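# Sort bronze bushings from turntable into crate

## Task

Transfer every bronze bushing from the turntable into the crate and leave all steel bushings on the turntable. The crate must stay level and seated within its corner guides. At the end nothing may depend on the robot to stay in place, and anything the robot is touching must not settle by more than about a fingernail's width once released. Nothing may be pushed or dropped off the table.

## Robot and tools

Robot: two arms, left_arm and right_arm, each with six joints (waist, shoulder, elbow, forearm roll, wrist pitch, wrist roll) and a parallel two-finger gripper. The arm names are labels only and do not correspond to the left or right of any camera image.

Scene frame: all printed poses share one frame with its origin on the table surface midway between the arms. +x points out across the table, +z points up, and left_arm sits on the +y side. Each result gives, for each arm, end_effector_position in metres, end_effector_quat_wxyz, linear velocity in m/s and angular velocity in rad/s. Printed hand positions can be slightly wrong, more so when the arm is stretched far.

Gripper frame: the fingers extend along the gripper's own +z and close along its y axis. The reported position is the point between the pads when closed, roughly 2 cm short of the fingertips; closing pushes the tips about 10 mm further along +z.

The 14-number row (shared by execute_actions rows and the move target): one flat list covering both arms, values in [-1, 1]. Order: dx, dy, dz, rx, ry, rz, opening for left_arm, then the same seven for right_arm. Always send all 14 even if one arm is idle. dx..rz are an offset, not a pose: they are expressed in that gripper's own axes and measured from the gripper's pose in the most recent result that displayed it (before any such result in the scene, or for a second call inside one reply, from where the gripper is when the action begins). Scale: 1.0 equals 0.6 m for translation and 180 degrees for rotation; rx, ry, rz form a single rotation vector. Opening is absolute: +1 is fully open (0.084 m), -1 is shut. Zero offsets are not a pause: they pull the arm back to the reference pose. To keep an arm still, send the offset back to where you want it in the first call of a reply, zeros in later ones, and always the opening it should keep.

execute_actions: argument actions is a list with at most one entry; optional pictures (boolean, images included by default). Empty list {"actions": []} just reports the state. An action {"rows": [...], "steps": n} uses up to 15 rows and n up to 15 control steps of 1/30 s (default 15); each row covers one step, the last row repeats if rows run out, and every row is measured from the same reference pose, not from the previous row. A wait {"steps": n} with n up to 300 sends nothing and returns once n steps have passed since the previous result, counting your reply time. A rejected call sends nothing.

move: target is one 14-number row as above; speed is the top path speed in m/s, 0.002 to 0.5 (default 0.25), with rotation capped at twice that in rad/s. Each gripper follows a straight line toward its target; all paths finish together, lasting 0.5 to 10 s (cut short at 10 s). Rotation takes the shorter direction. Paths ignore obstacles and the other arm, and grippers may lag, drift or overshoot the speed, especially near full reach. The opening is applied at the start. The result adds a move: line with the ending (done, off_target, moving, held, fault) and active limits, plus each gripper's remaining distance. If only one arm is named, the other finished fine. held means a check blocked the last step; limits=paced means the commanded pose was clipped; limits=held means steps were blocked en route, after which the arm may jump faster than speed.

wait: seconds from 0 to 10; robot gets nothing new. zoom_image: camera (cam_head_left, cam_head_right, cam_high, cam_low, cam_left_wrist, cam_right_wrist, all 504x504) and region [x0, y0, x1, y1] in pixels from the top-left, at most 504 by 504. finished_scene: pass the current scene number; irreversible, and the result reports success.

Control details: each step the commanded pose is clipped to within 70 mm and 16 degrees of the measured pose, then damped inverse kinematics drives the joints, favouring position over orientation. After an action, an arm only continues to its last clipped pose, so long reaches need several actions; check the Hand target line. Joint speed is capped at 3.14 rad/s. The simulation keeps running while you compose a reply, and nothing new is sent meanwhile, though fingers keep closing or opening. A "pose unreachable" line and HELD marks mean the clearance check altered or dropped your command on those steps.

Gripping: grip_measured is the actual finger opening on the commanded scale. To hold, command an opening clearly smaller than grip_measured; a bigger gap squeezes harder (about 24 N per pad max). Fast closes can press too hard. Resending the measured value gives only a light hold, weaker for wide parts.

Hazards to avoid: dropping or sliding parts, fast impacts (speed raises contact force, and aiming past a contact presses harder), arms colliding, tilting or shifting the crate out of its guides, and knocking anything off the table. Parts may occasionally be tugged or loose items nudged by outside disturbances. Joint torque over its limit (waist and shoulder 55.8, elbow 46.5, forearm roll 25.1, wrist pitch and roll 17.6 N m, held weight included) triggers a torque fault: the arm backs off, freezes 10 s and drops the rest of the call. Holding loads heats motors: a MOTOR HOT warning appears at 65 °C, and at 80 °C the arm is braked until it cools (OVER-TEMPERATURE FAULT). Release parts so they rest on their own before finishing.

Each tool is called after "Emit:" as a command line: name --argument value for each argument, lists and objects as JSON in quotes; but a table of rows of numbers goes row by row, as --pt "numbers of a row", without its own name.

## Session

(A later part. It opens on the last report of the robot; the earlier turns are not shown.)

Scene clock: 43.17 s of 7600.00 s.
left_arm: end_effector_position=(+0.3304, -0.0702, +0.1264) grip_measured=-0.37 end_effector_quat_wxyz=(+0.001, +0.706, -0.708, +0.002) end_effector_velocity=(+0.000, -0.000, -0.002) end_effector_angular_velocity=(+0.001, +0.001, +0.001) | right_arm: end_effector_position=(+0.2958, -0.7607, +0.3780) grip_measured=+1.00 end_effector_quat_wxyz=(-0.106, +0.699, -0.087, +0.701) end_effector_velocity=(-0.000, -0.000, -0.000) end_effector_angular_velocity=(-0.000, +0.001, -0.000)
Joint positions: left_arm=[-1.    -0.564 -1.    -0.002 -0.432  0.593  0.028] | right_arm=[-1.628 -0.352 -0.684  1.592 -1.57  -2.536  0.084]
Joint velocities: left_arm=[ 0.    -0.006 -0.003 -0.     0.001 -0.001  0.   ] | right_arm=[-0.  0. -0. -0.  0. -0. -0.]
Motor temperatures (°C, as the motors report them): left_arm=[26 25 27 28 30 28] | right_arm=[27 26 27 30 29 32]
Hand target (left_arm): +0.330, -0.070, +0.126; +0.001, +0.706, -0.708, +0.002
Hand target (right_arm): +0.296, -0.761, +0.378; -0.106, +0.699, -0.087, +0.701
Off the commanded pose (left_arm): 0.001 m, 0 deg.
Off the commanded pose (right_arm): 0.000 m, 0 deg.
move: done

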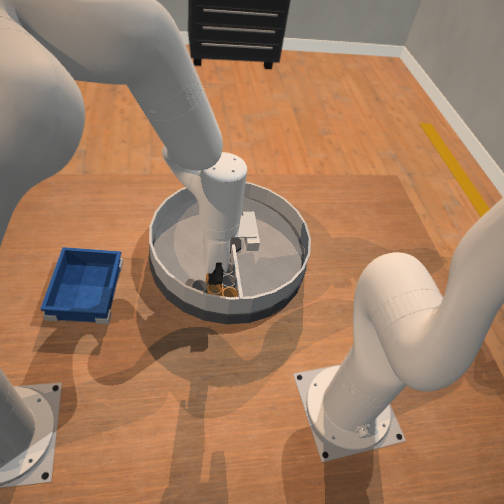

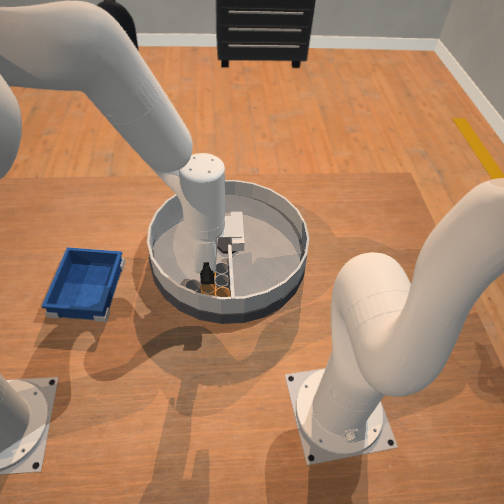

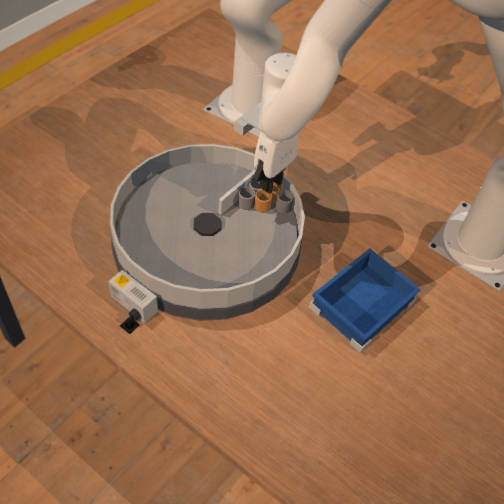

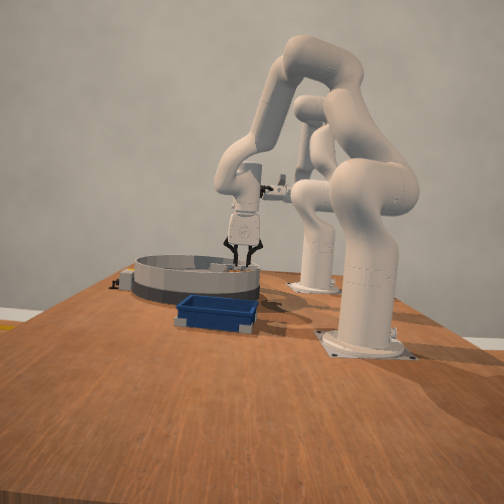

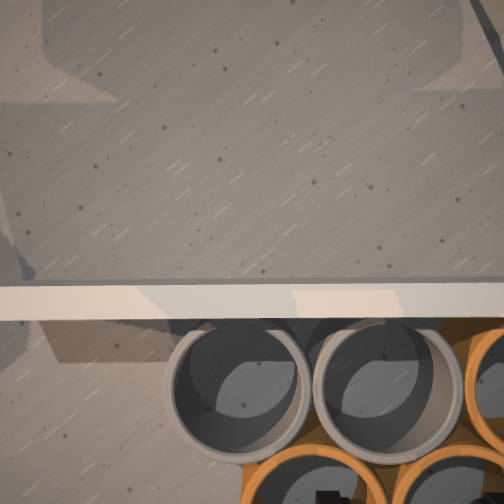

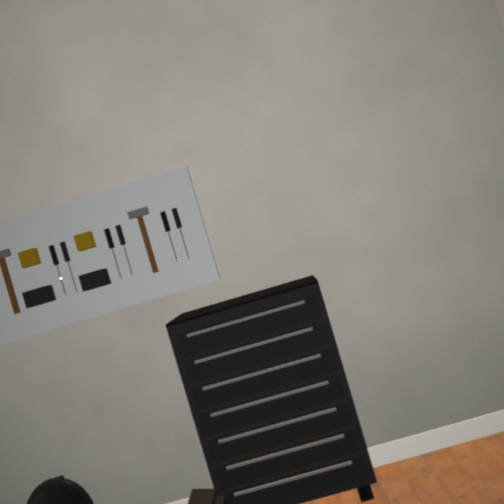

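Emit:
move --target '[-0.004,0.002,0.033,0,0,0,-0.25,0,0,0,0,0,0,1]' --speed 0.05

Emit:
zoom_image --camera "cam_high" --region '[235,160,295,220]'

Emit:
zoom_image --camera "cam_head_left" --region '[185,250,245,310]'

Scene clock: 46.23 s of 7600.00 s.
left_arm: end_effector_position=(+0.3299, -0.0689, +0.1081) grip_measured=-0.26 end_effector_quat_wxyz=(+0.001, +0.706, -0.708, +0.003) end_effector_velocity=(+0.000, -0.002, -0.003) end_effector_angular_velocity=(-0.005, -0.003, -0.001) | right_arm: end_effector_position=(+0.2958, -0.7607, +0.3780) grip_measured=+1.00 end_effector_quat_wxyz=(-0.106, +0.699, -0.087, +0.701) end_effector_velocity=(+0.000, +0.000, -0.001) end_effector_angular_velocity=(+0.002, -0.000, +0.001)
Joint positions: left_arm=[-0.999 -0.595 -0.994 -0.003 -0.393  0.594  0.033] | right_arm=[-1.628 -0.352 -0.684  1.592 -1.57  -2.536  0.084]
Joint velocities: left_arm=[-0.001 -0.005  0.     0.     0.011 -0.     0.   ] | right_arm=[ 0.    -0.001  0.001 -0.    -0.    -0.     0.   ]
Motor temperatures (°C, as the motors report them): left_arm=[26 25 27 28 30 28] | right_arm=[27 26 27 30 29 32]
Hand target (left_arm): +0.329, -0.068, +0.107; +0.001, +0.706, -0.708, +0.002
Hand target (right_arm): +0.296, -0.761, +0.378; -0.106, +0.699, -0.087, +0.701
Off the commanded pose (left_arm): 0.002 m, 0 deg.
Off the commanded pose (right_arm): 0.000 m, 0 deg.
move: done

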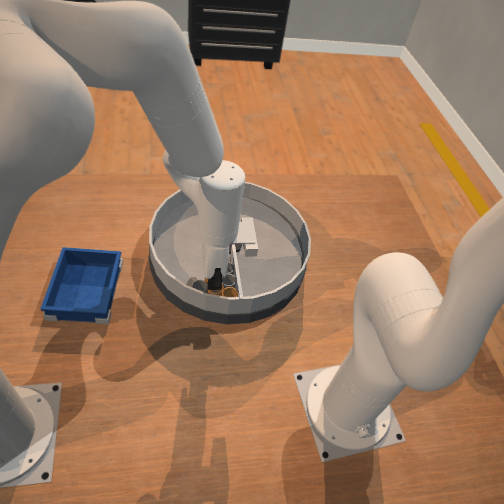

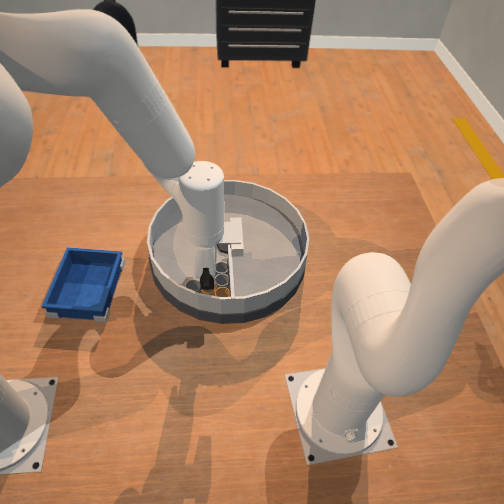

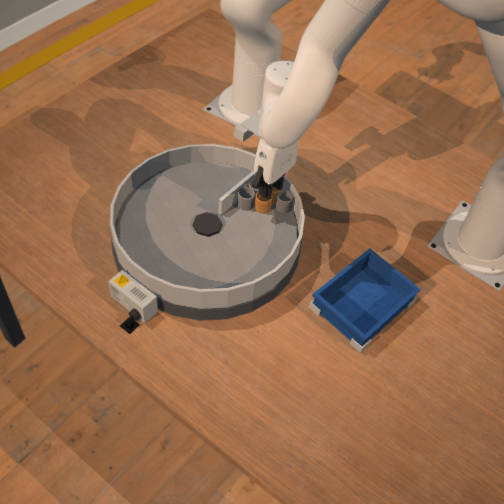

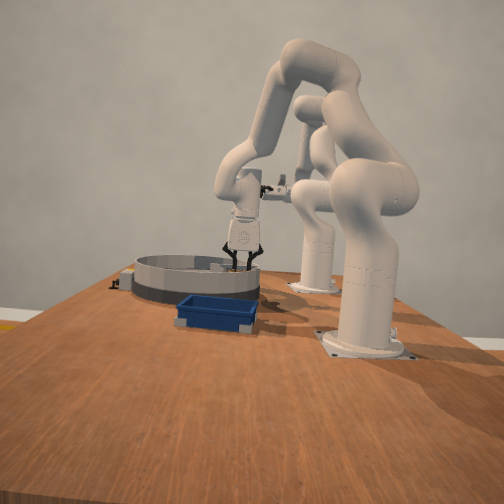

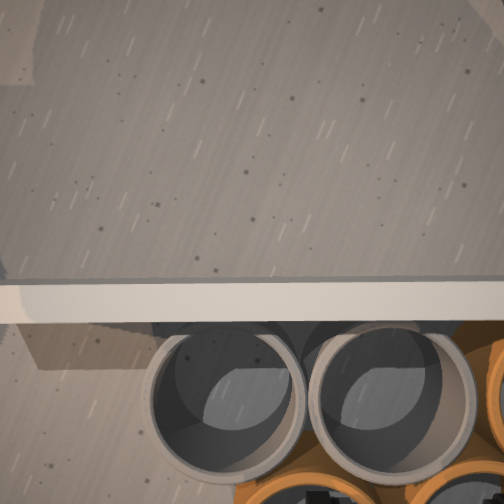

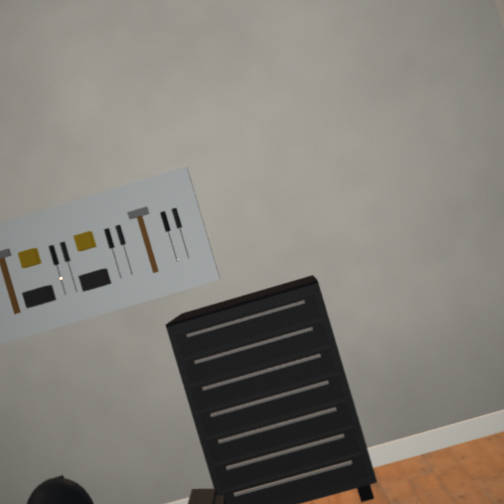

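Region (235, 160, 295, 220) of cam_high's 504x504 image, scaled by 8.400, with more detail than that image has.

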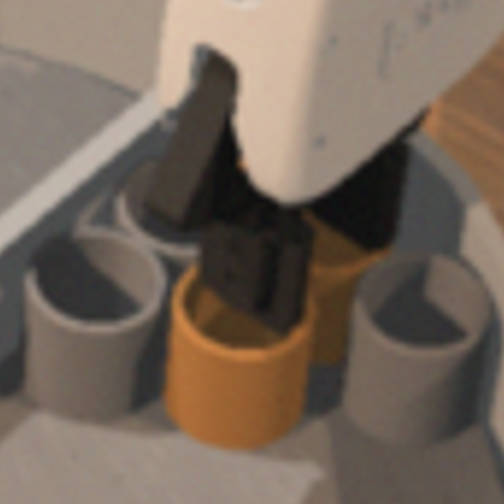

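Region (185, 250, 245, 310) of cam_head_left's 504x504 image, scaled by 8.400, with more detail than that image has.

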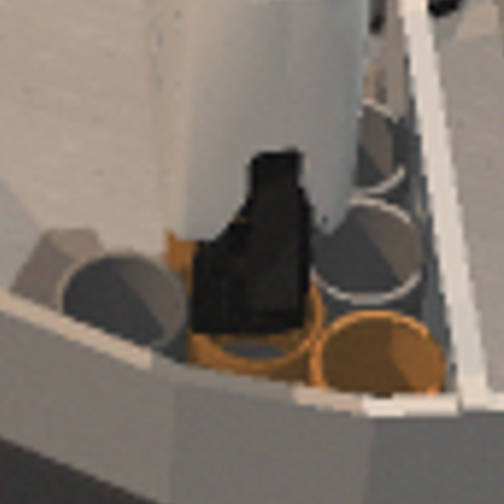

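Emit:
move --target '[-0.037,-0.06,-0.06,0,0,0.222,0.02,0,0,0,0,0,0,1]' --speed 0.2

Scene clock: 52.80 s of 7600.00 s.
left_arm: end_effector_position=(+0.3656, -0.0466, +0.1440) grip_measured=+0.01 end_effector_quat_wxyz=(-0.000, -0.422, +0.907, -0.003) end_effector_velocity=(+0.000, +0.000, +0.000) end_effector_angular_velocity=(-0.002, +0.002, -0.008) | right_arm: end_effector_position=(+0.2958, -0.7607, +0.3780) grip_measured=+1.00 end_effector_quat_wxyz=(-0.106, +0.699, -0.087, +0.701) end_effector_velocity=(-0.000, -0.000, -0.000) end_effector_angular_velocity=(+0.001, -0.000, -0.000)
Joint positions: left_arm=[-0.919 -0.533 -1.005 -0.003 -0.466  1.371  0.044] | right_arm=[-1.628 -0.352 -0.684  1.592 -1.57  -2.536  0.084]
Joint velocities: left_arm=[ 0.002  0.001 -0.001 -0.006 -0.001  0.016  0.   ] | right_arm=[-0.    -0.001 -0.     0.    -0.     0.    -0.   ]
Motor temperatures (°C, as the motors report them): left_arm=[26 25 27 28 30 28] | right_arm=[27 26 27 30 29 32]
Hand target (left_arm): +0.366, -0.047, +0.144; -0.000, -0.421, +0.907, -0.003
Hand target (right_arm): +0.296, -0.761, +0.378; -0.106, +0.699, -0.087, +0.701
Off the commanded pose (left_arm): 0.000 m, 0 deg.
Off the commanded pose (right_arm): 0.000 m, 0 deg.
move: done

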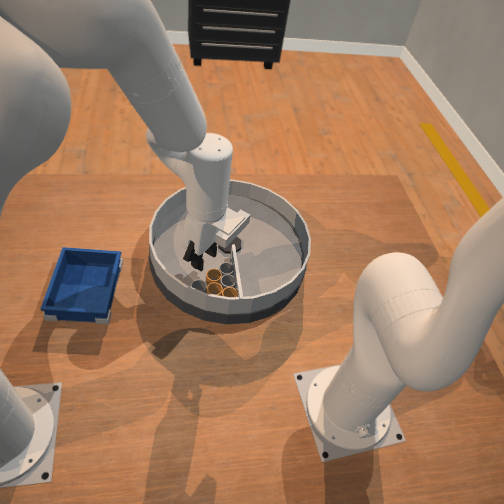

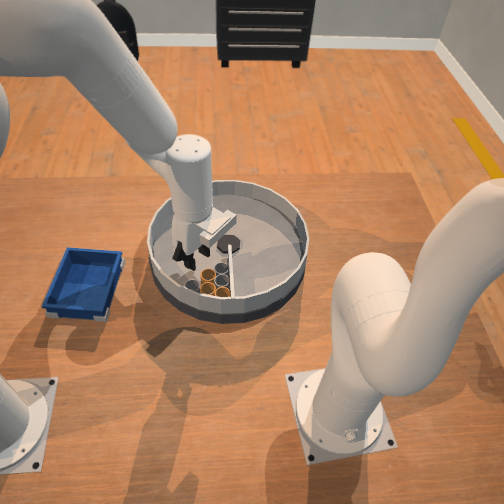

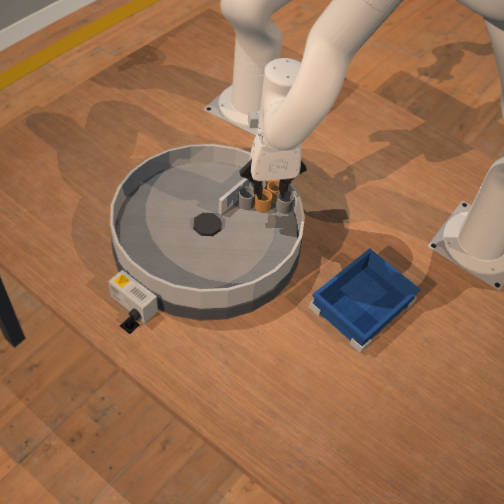

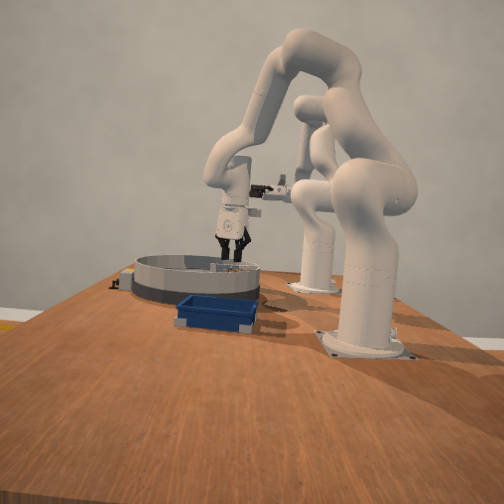

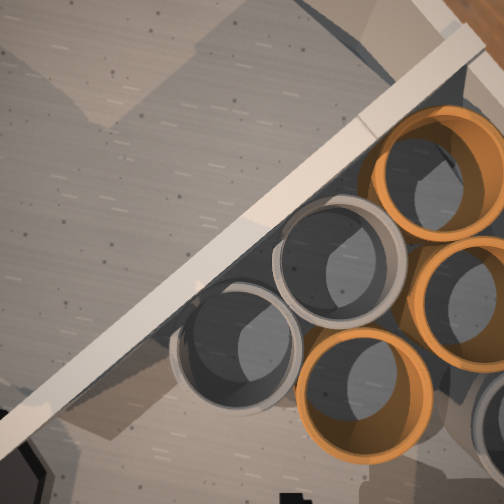

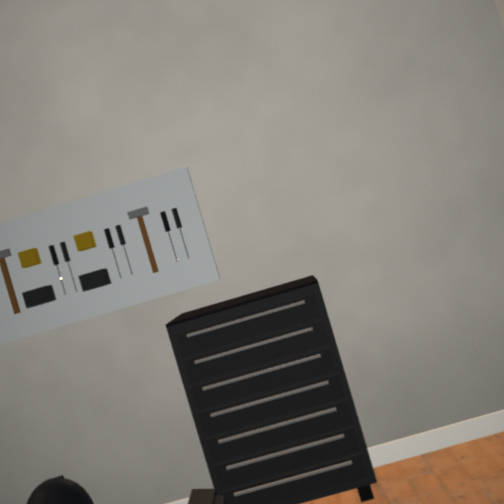

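Emit:
move --target '[-0.012,-0.005,0.105,0,0,0,0.02,0,0,0,0,0,0,1]' --speed 0.08

Emit:
move --target '[0.045,0,0,0,0,0,0.02,0,0,0,0,0,0,1]' --speed 0.03

Emit:
zoom_image --camera "cam_high" --region '[225,150,305,230]'

Scene clock: 55.60 s of 7600.00 s.
left_arm: end_effector_position=(+0.3727, -0.0434, +0.0814) grip_measured=+0.01 end_effector_quat_wxyz=(-0.000, -0.422, +0.907, -0.003) end_effector_velocity=(+0.000, +0.000, -0.002) end_effector_angular_velocity=(+0.000, +0.000, +0.000) | right_arm: end_effector_position=(+0.2958, -0.7607, +0.3780) grip_measured=+1.00 end_effector_quat_wxyz=(-0.106, +0.699, -0.087, +0.701) end_effector_velocity=(+0.000, +0.000, +0.000) end_effector_angular_velocity=(+0.000, -0.000, +0.001)
Joint positions: left_arm=[-0.905 -0.657 -1.013 -0.005 -0.35   1.387  0.044] | right_arm=[-1.628 -0.352 -0.684  1.592 -1.57  -2.536  0.084]
Joint velocities: left_arm=[ 0.001 -0.004 -0.001 -0.     0.003  0.001 -0.   ] | right_arm=[ 0.001  0.     0.    -0.    -0.    -0.    -0.   ]
Motor temperatures (°C, as the motors report them): left_arm=[26 25 27 28 30 28] | right_arm=[27 26 27 30 29 32]
Hand target (left_arm): +0.373, -0.043, +0.081; -0.000, -0.422, +0.907, -0.003
Hand target (right_arm): +0.296, -0.761, +0.378; -0.106, +0.699, -0.087, +0.701
Off the commanded pose (left_arm): 0.000 m, 0 deg.
Off the commanded pose (right_arm): 0.000 m, 0 deg.
move: done

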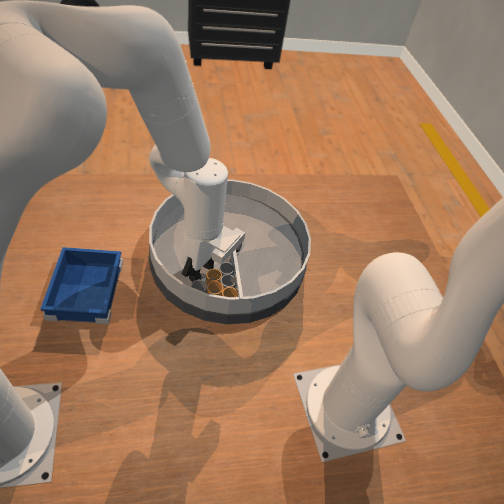

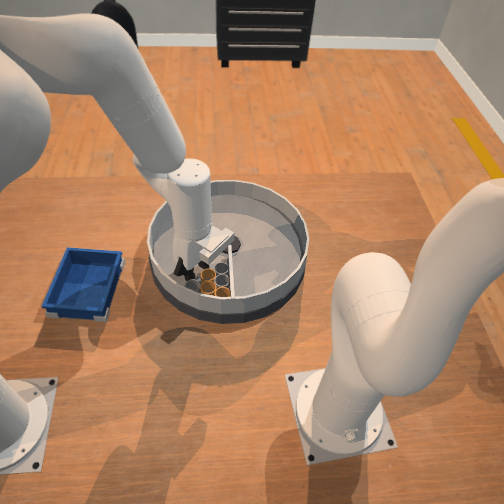

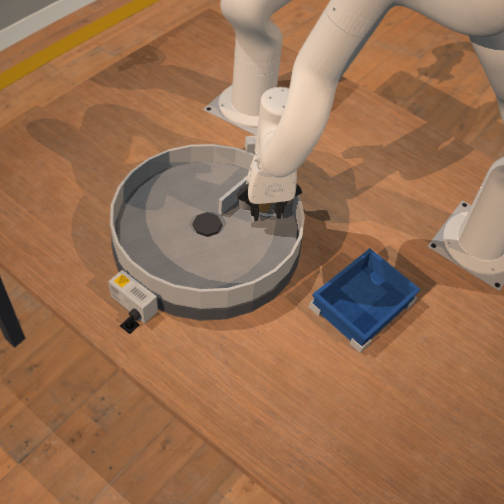

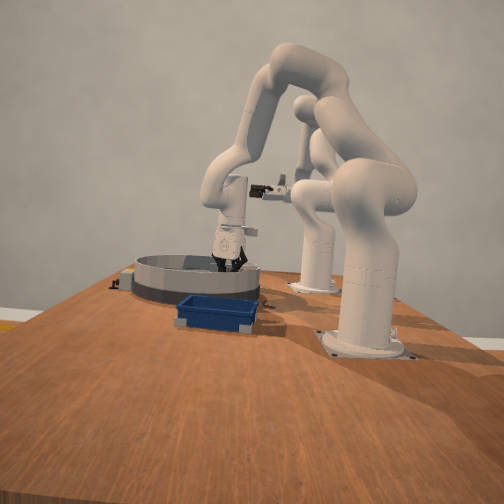

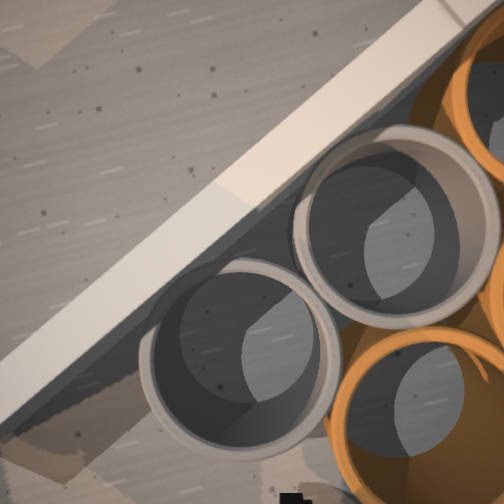

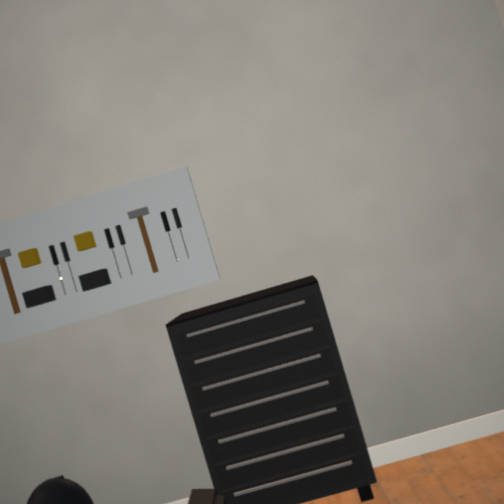

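Scene clock: 56.73 s of 7600.00 s.
left_arm: end_effector_position=(+0.3603, -0.0610, +0.0820) grip_measured=-0.14 end_effector_quat_wxyz=(+0.001, -0.425, +0.905, -0.003) end_effector_velocity=(+0.000, -0.000, -0.000) end_effector_angular_velocity=(+0.003, +0.000, +0.003) | right_arm: end_effector_position=(+0.2958, -0.7607, +0.3780) grip_measured=+1.00 end_effector_quat_wxyz=(-0.106, +0.699, -0.087, +0.701) end_effector_velocity=(+0.000, +0.000, -0.000) end_effector_angular_velocity=(-0.000, +0.000, +0.000)
Joint positions: left_arm=[-0.944 -0.666 -1.031 -0.    -0.359  1.336  0.038] | right_arm=[-1.628 -0.352 -0.684  1.592 -1.57  -2.536  0.084]
Joint velocities: left_arm=[-0.001 -0.002 -0.002  0.003 -0.003 -0.006  0.   ] | right_arm=[ 0. -0.  0. -0.  0. -0.  0.]
Motor temperatures (°C, as the motors report them): left_arm=[26 25 27 28 30 28] | right_arm=[27 26 27 30 29 32]
Hand target (left_arm): +0.355, -0.064, +0.081; +0.000, -0.422, +0.907, -0.003
Hand target (right_arm): +0.296, -0.761, +0.378; -0.106, +0.699, -0.087, +0.701
Off the commanded pose (left_arm): 0.006 m, 0 deg.
Off the commanded pose (right_arm): 0.000 m, 0 deg.
move: off_target (left_arm)

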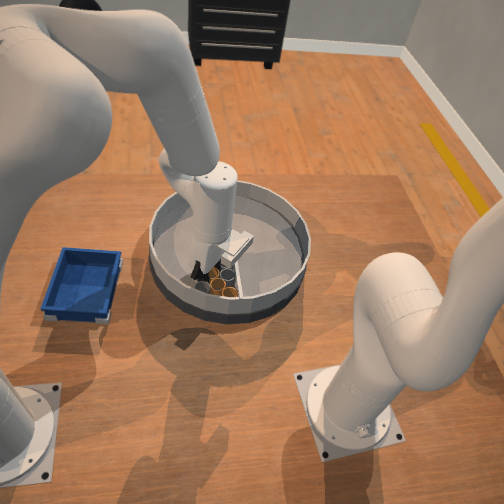

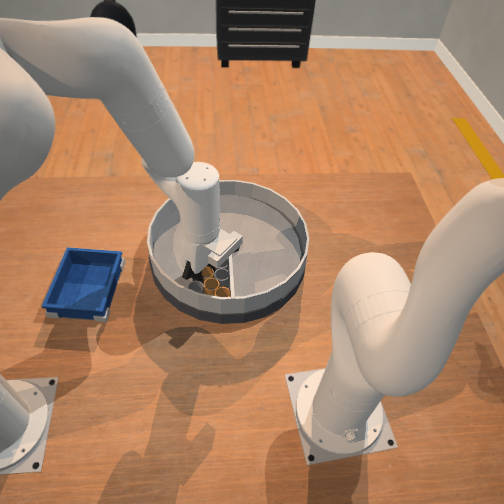

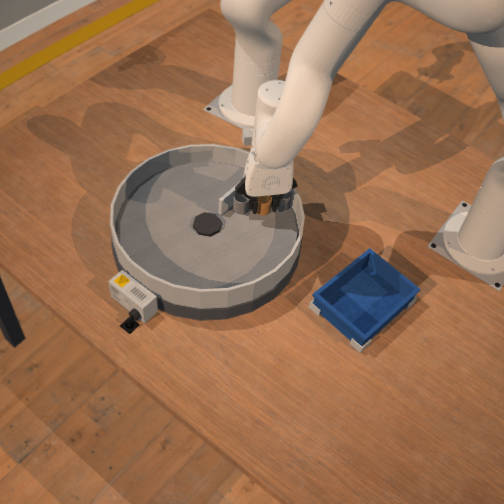

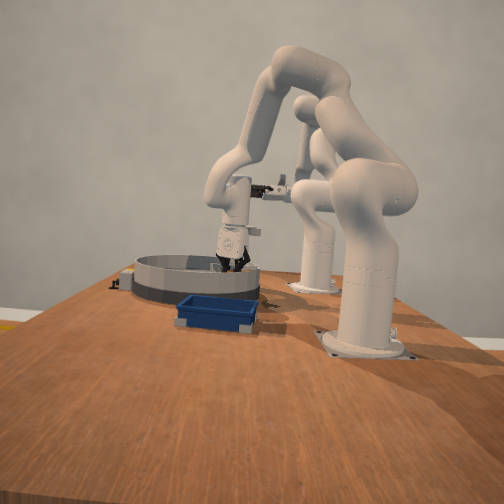

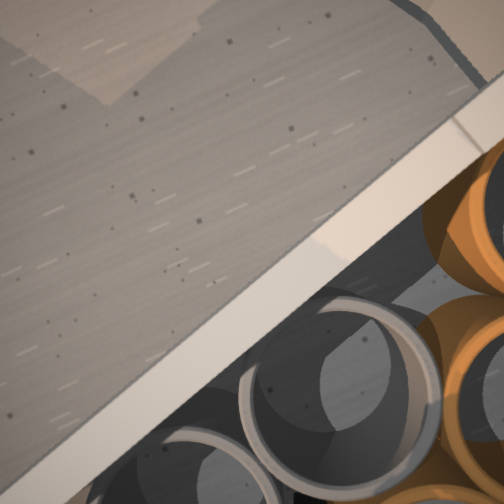

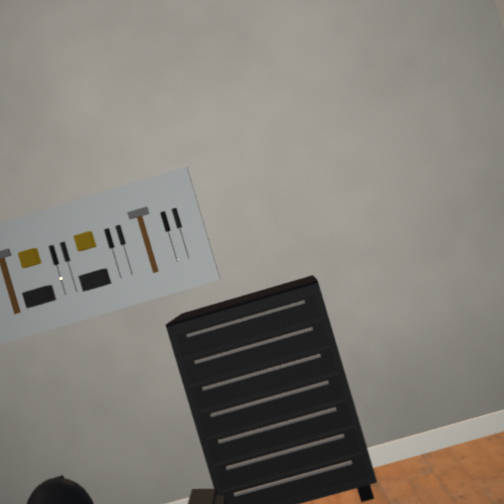

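Region (225, 150, 305, 230) of cam_high's 504x504 image, scaled by 6.300, with more detail than that image has.

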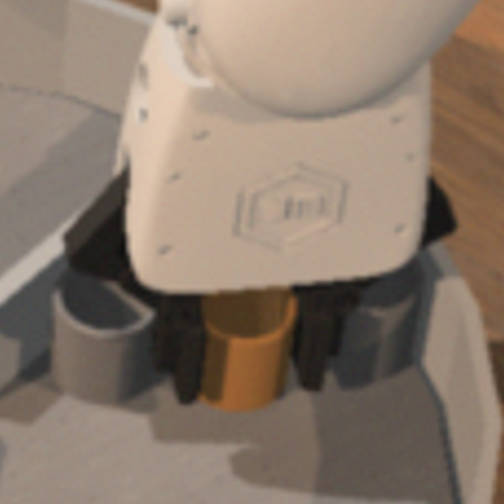

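Emit:
move --target '[-0.003,0,0,0,0,0,-0.5,0,0,0,0,0,0,1]'

Emit:
move --target '[-0.03,0,-0.13,0,0,0,-0.5,0,0,0,0,0,0,1]' --speed 0.12

Emit:
move --target '[-0.385,0.345,-0.03,0,0,-0.222,-0.5,0,0,0,0,0,0,1]' --speed 0.3

Scene clock: 59.03 s of 7600.00 s.
left_arm: end_effector_position=(+0.3615, -0.0600, +0.0819) grip_measured=-0.15 end_effector_quat_wxyz=(+0.001, -0.425, +0.905, -0.004) end_effector_velocity=(+0.000, +0.001, +0.000) end_effector_angular_velocity=(+0.002, +0.001, +0.003) | right_arm: end_effector_position=(+0.2958, -0.7607, +0.3780) grip_measured=+1.00 end_effector_quat_wxyz=(-0.106, +0.699, -0.087, +0.701) end_effector_velocity=(+0.000, -0.000, +0.000) end_effector_angular_velocity=(-0.001, -0.001, +0.001)
Joint positions: left_arm=[-0.941 -0.665 -1.03  -0.001 -0.357  1.34   0.038] | right_arm=[-1.628 -0.352 -0.684  1.592 -1.57  -2.536  0.084]
Joint velocities: left_arm=[ 0.002  0.001  0.001  0.001 -0.001 -0.002 -0.   ] | right_arm=[ 0.001  0.    -0.001 -0.    -0.001 -0.    -0.   ]
Motor temperatures (°C, as the motors report them): left_arm=[26 25 27 28 30 28] | right_arm=[27 26 27 30 29 32]
Hand target (left_arm): +0.361, -0.060, +0.082; +0.001, -0.425, +0.905, -0.003
Hand target (right_arm): +0.296, -0.761, +0.378; -0.106, +0.699, -0.087, +0.701
Off the commanded pose (left_arm): 0.000 m, 0 deg.
Off the commanded pose (right_arm): 0.000 m, 0 deg.
move: done

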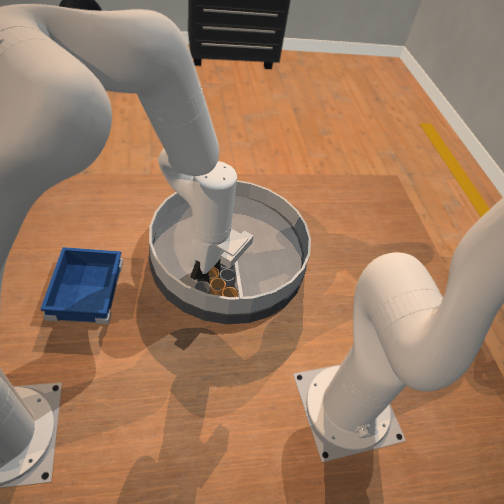

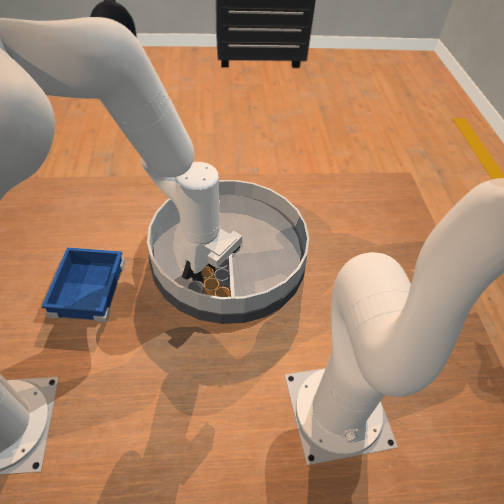

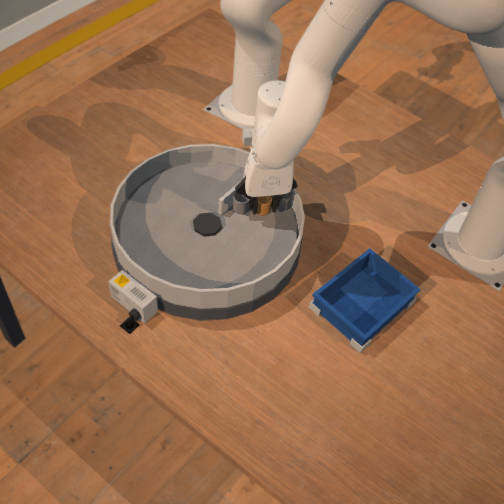

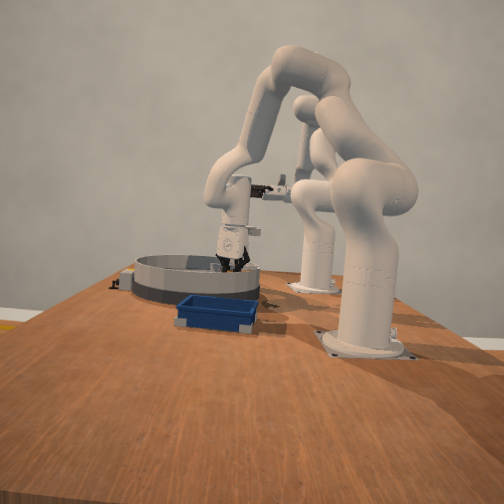

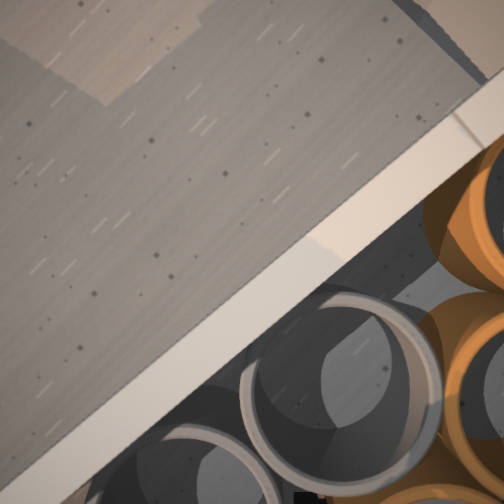

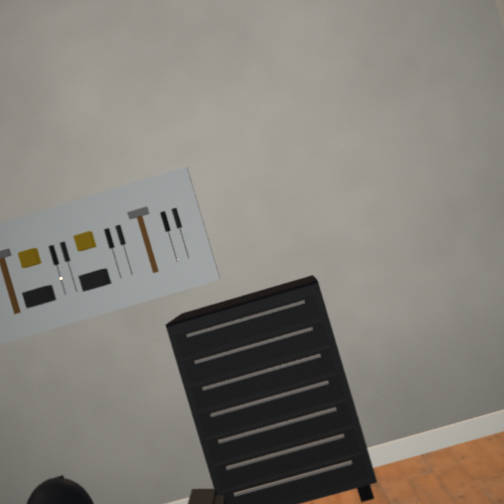

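Scene clock: 60.10 s of 7600.00 s.
left_arm: end_effector_position=(+0.3724, -0.0456, +0.1594) grip_measured=-0.15 end_effector_quat_wxyz=(+0.001, -0.425, +0.905, -0.004) end_effector_velocity=(+0.001, -0.000, +0.003) end_effector_angular_velocity=(-0.002, -0.001, +0.001) | right_arm: end_effector_position=(+0.2958, -0.7607, +0.3780) grip_measured=+1.00 end_effector_quat_wxyz=(-0.106, +0.699, -0.087, +0.701) end_effector_velocity=(-0.000, -0.000, -0.000) end_effector_angular_velocity=(-0.000, +0.001, -0.000)
Joint positions: left_arm=[-0.908 -0.512 -1.017 -0.001 -0.498  1.373  0.038] | right_arm=[-1.628 -0.352 -0.684  1.592 -1.57  -2.536  0.084]
Joint velocities: left_arm=[ 0.001  0.004 -0.001 -0.001 -0.003  0.001  0.   ] | right_arm=[-0.     0.     0.     0.     0.001 -0.     0.   ]
Motor temperatures (°C, as the motors report them): left_arm=[26 25 27 28 30 28] | right_arm=[27 26 27 30 29 32]
Hand target (left_arm): +0.373, -0.046, +0.160; +0.001, -0.425, +0.905, -0.004
Hand target (right_arm): +0.296, -0.761, +0.378; -0.106, +0.699, -0.087, +0.701
Off the commanded pose (left_arm): 0.001 m, 0 deg.
Off the commanded pose (right_arm): 0.000 m, 0 deg.
move: done

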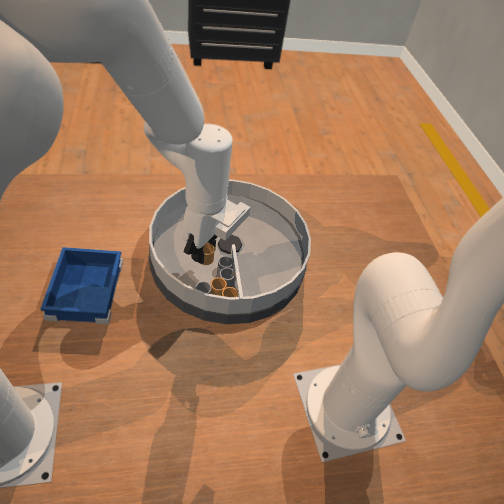

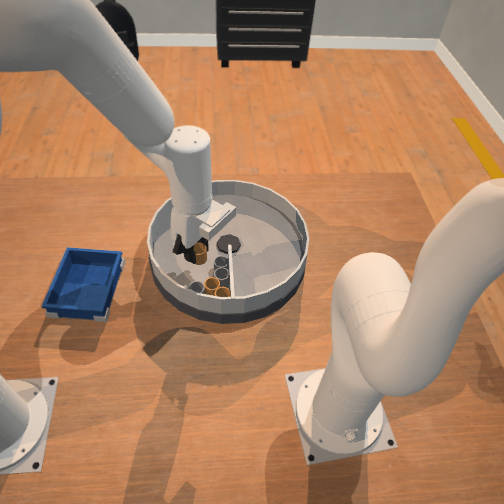

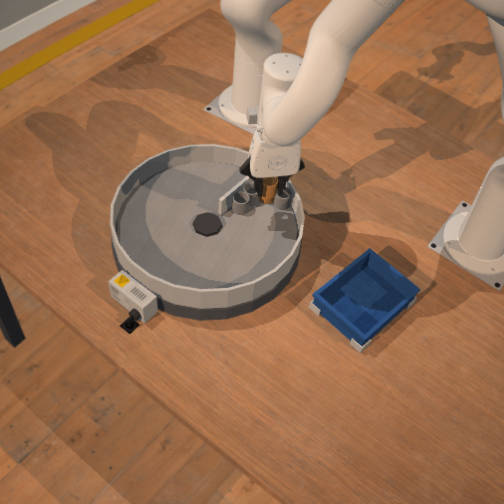

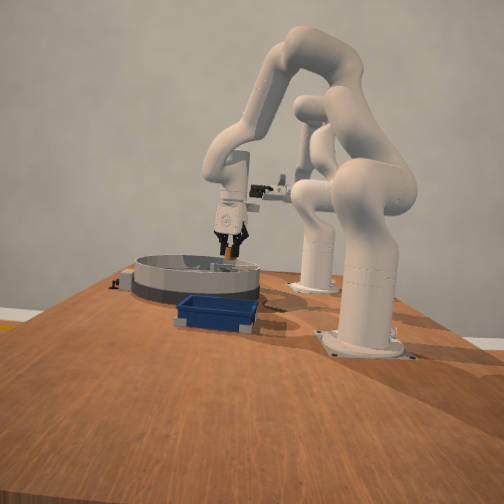

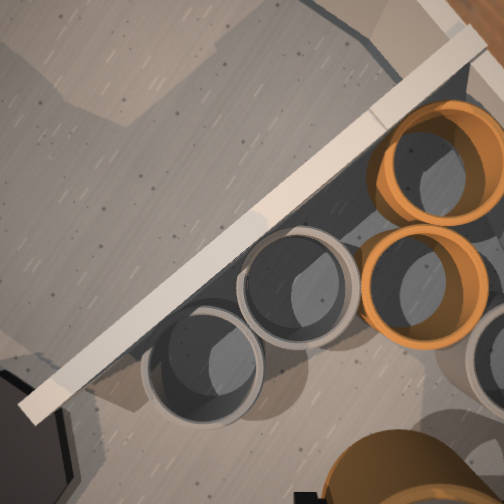

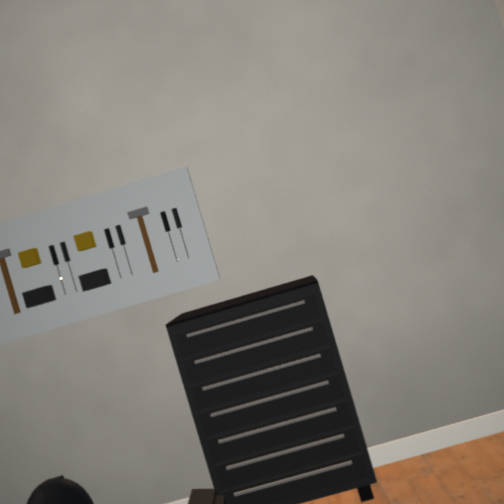

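Scene clock: 61.83 s of 7600.00 s.
left_arm: end_effector_position=(+0.3592, +0.2635, +0.1751) grip_measured=-0.15 end_effector_quat_wxyz=(+0.002, +0.708, -0.706, +0.004) end_effector_velocity=(-0.000, +0.002, +0.000) end_effector_angular_velocity=(-0.001, +0.000, +0.003) | right_arm: end_effector_position=(+0.2958, -0.7607, +0.3780) grip_measured=+1.00 end_effector_quat_wxyz=(-0.106, +0.699, -0.087, +0.701) end_effector_velocity=(-0.000, -0.000, +0.000) end_effector_angular_velocity=(-0.001, -0.001, -0.001)
Joint positions: left_arm=[-0.325 -0.077 -0.479 -0.016 -0.397  1.272  0.038] | right_arm=[-1.628 -0.352 -0.684  1.592 -1.57  -2.536  0.084]
Joint velocities: left_arm=[ 0.005  0.002  0.002 -0.001 -0.001  0.003 -0.   ] | right_arm=[-0.001 -0.    -0.     0.    -0.001 -0.     0.   ]
Motor temperatures (°C, as the motors report them): left_arm=[26 25 27 28 30 28] | right_arm=[27 26 27 30 29 32]
Hand target (left_arm): +0.359, +0.264, +0.175; +0.002, +0.709, -0.706, +0.004
Hand target (right_arm): +0.296, -0.761, +0.378; -0.106, +0.699, -0.087, +0.701
Off the commanded pose (left_arm): 0.002 m, 0 deg.
Off the commanded pose (right_arm): 0.000 m, 0 deg.
move: done

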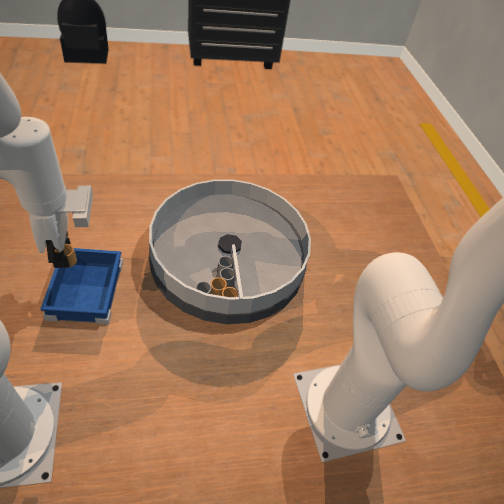

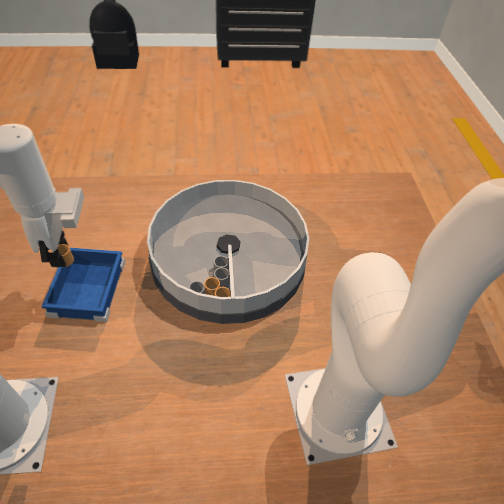

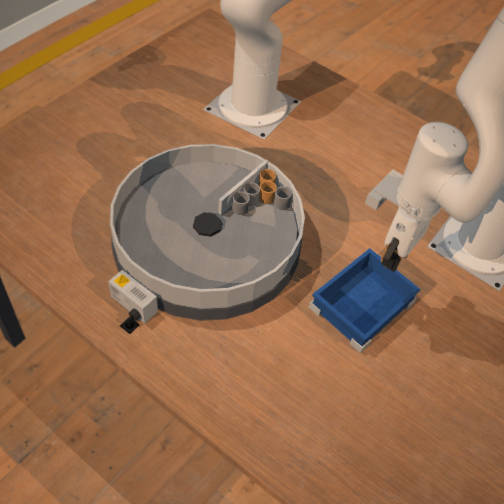

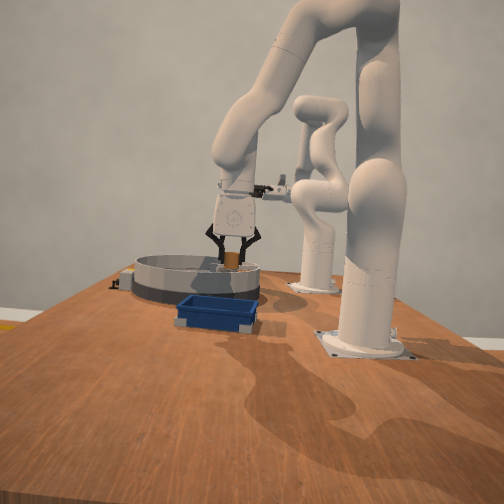

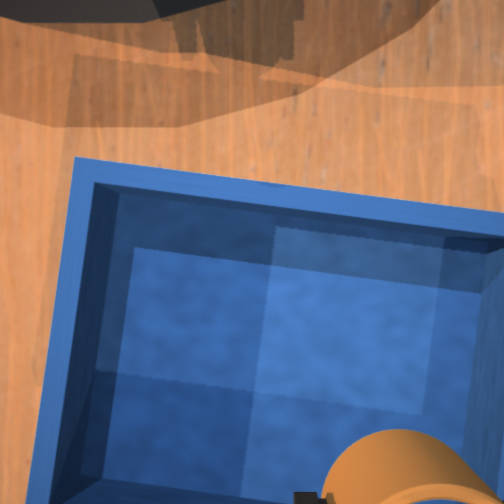

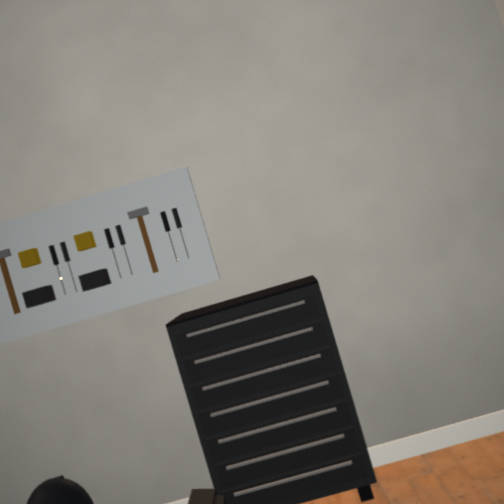

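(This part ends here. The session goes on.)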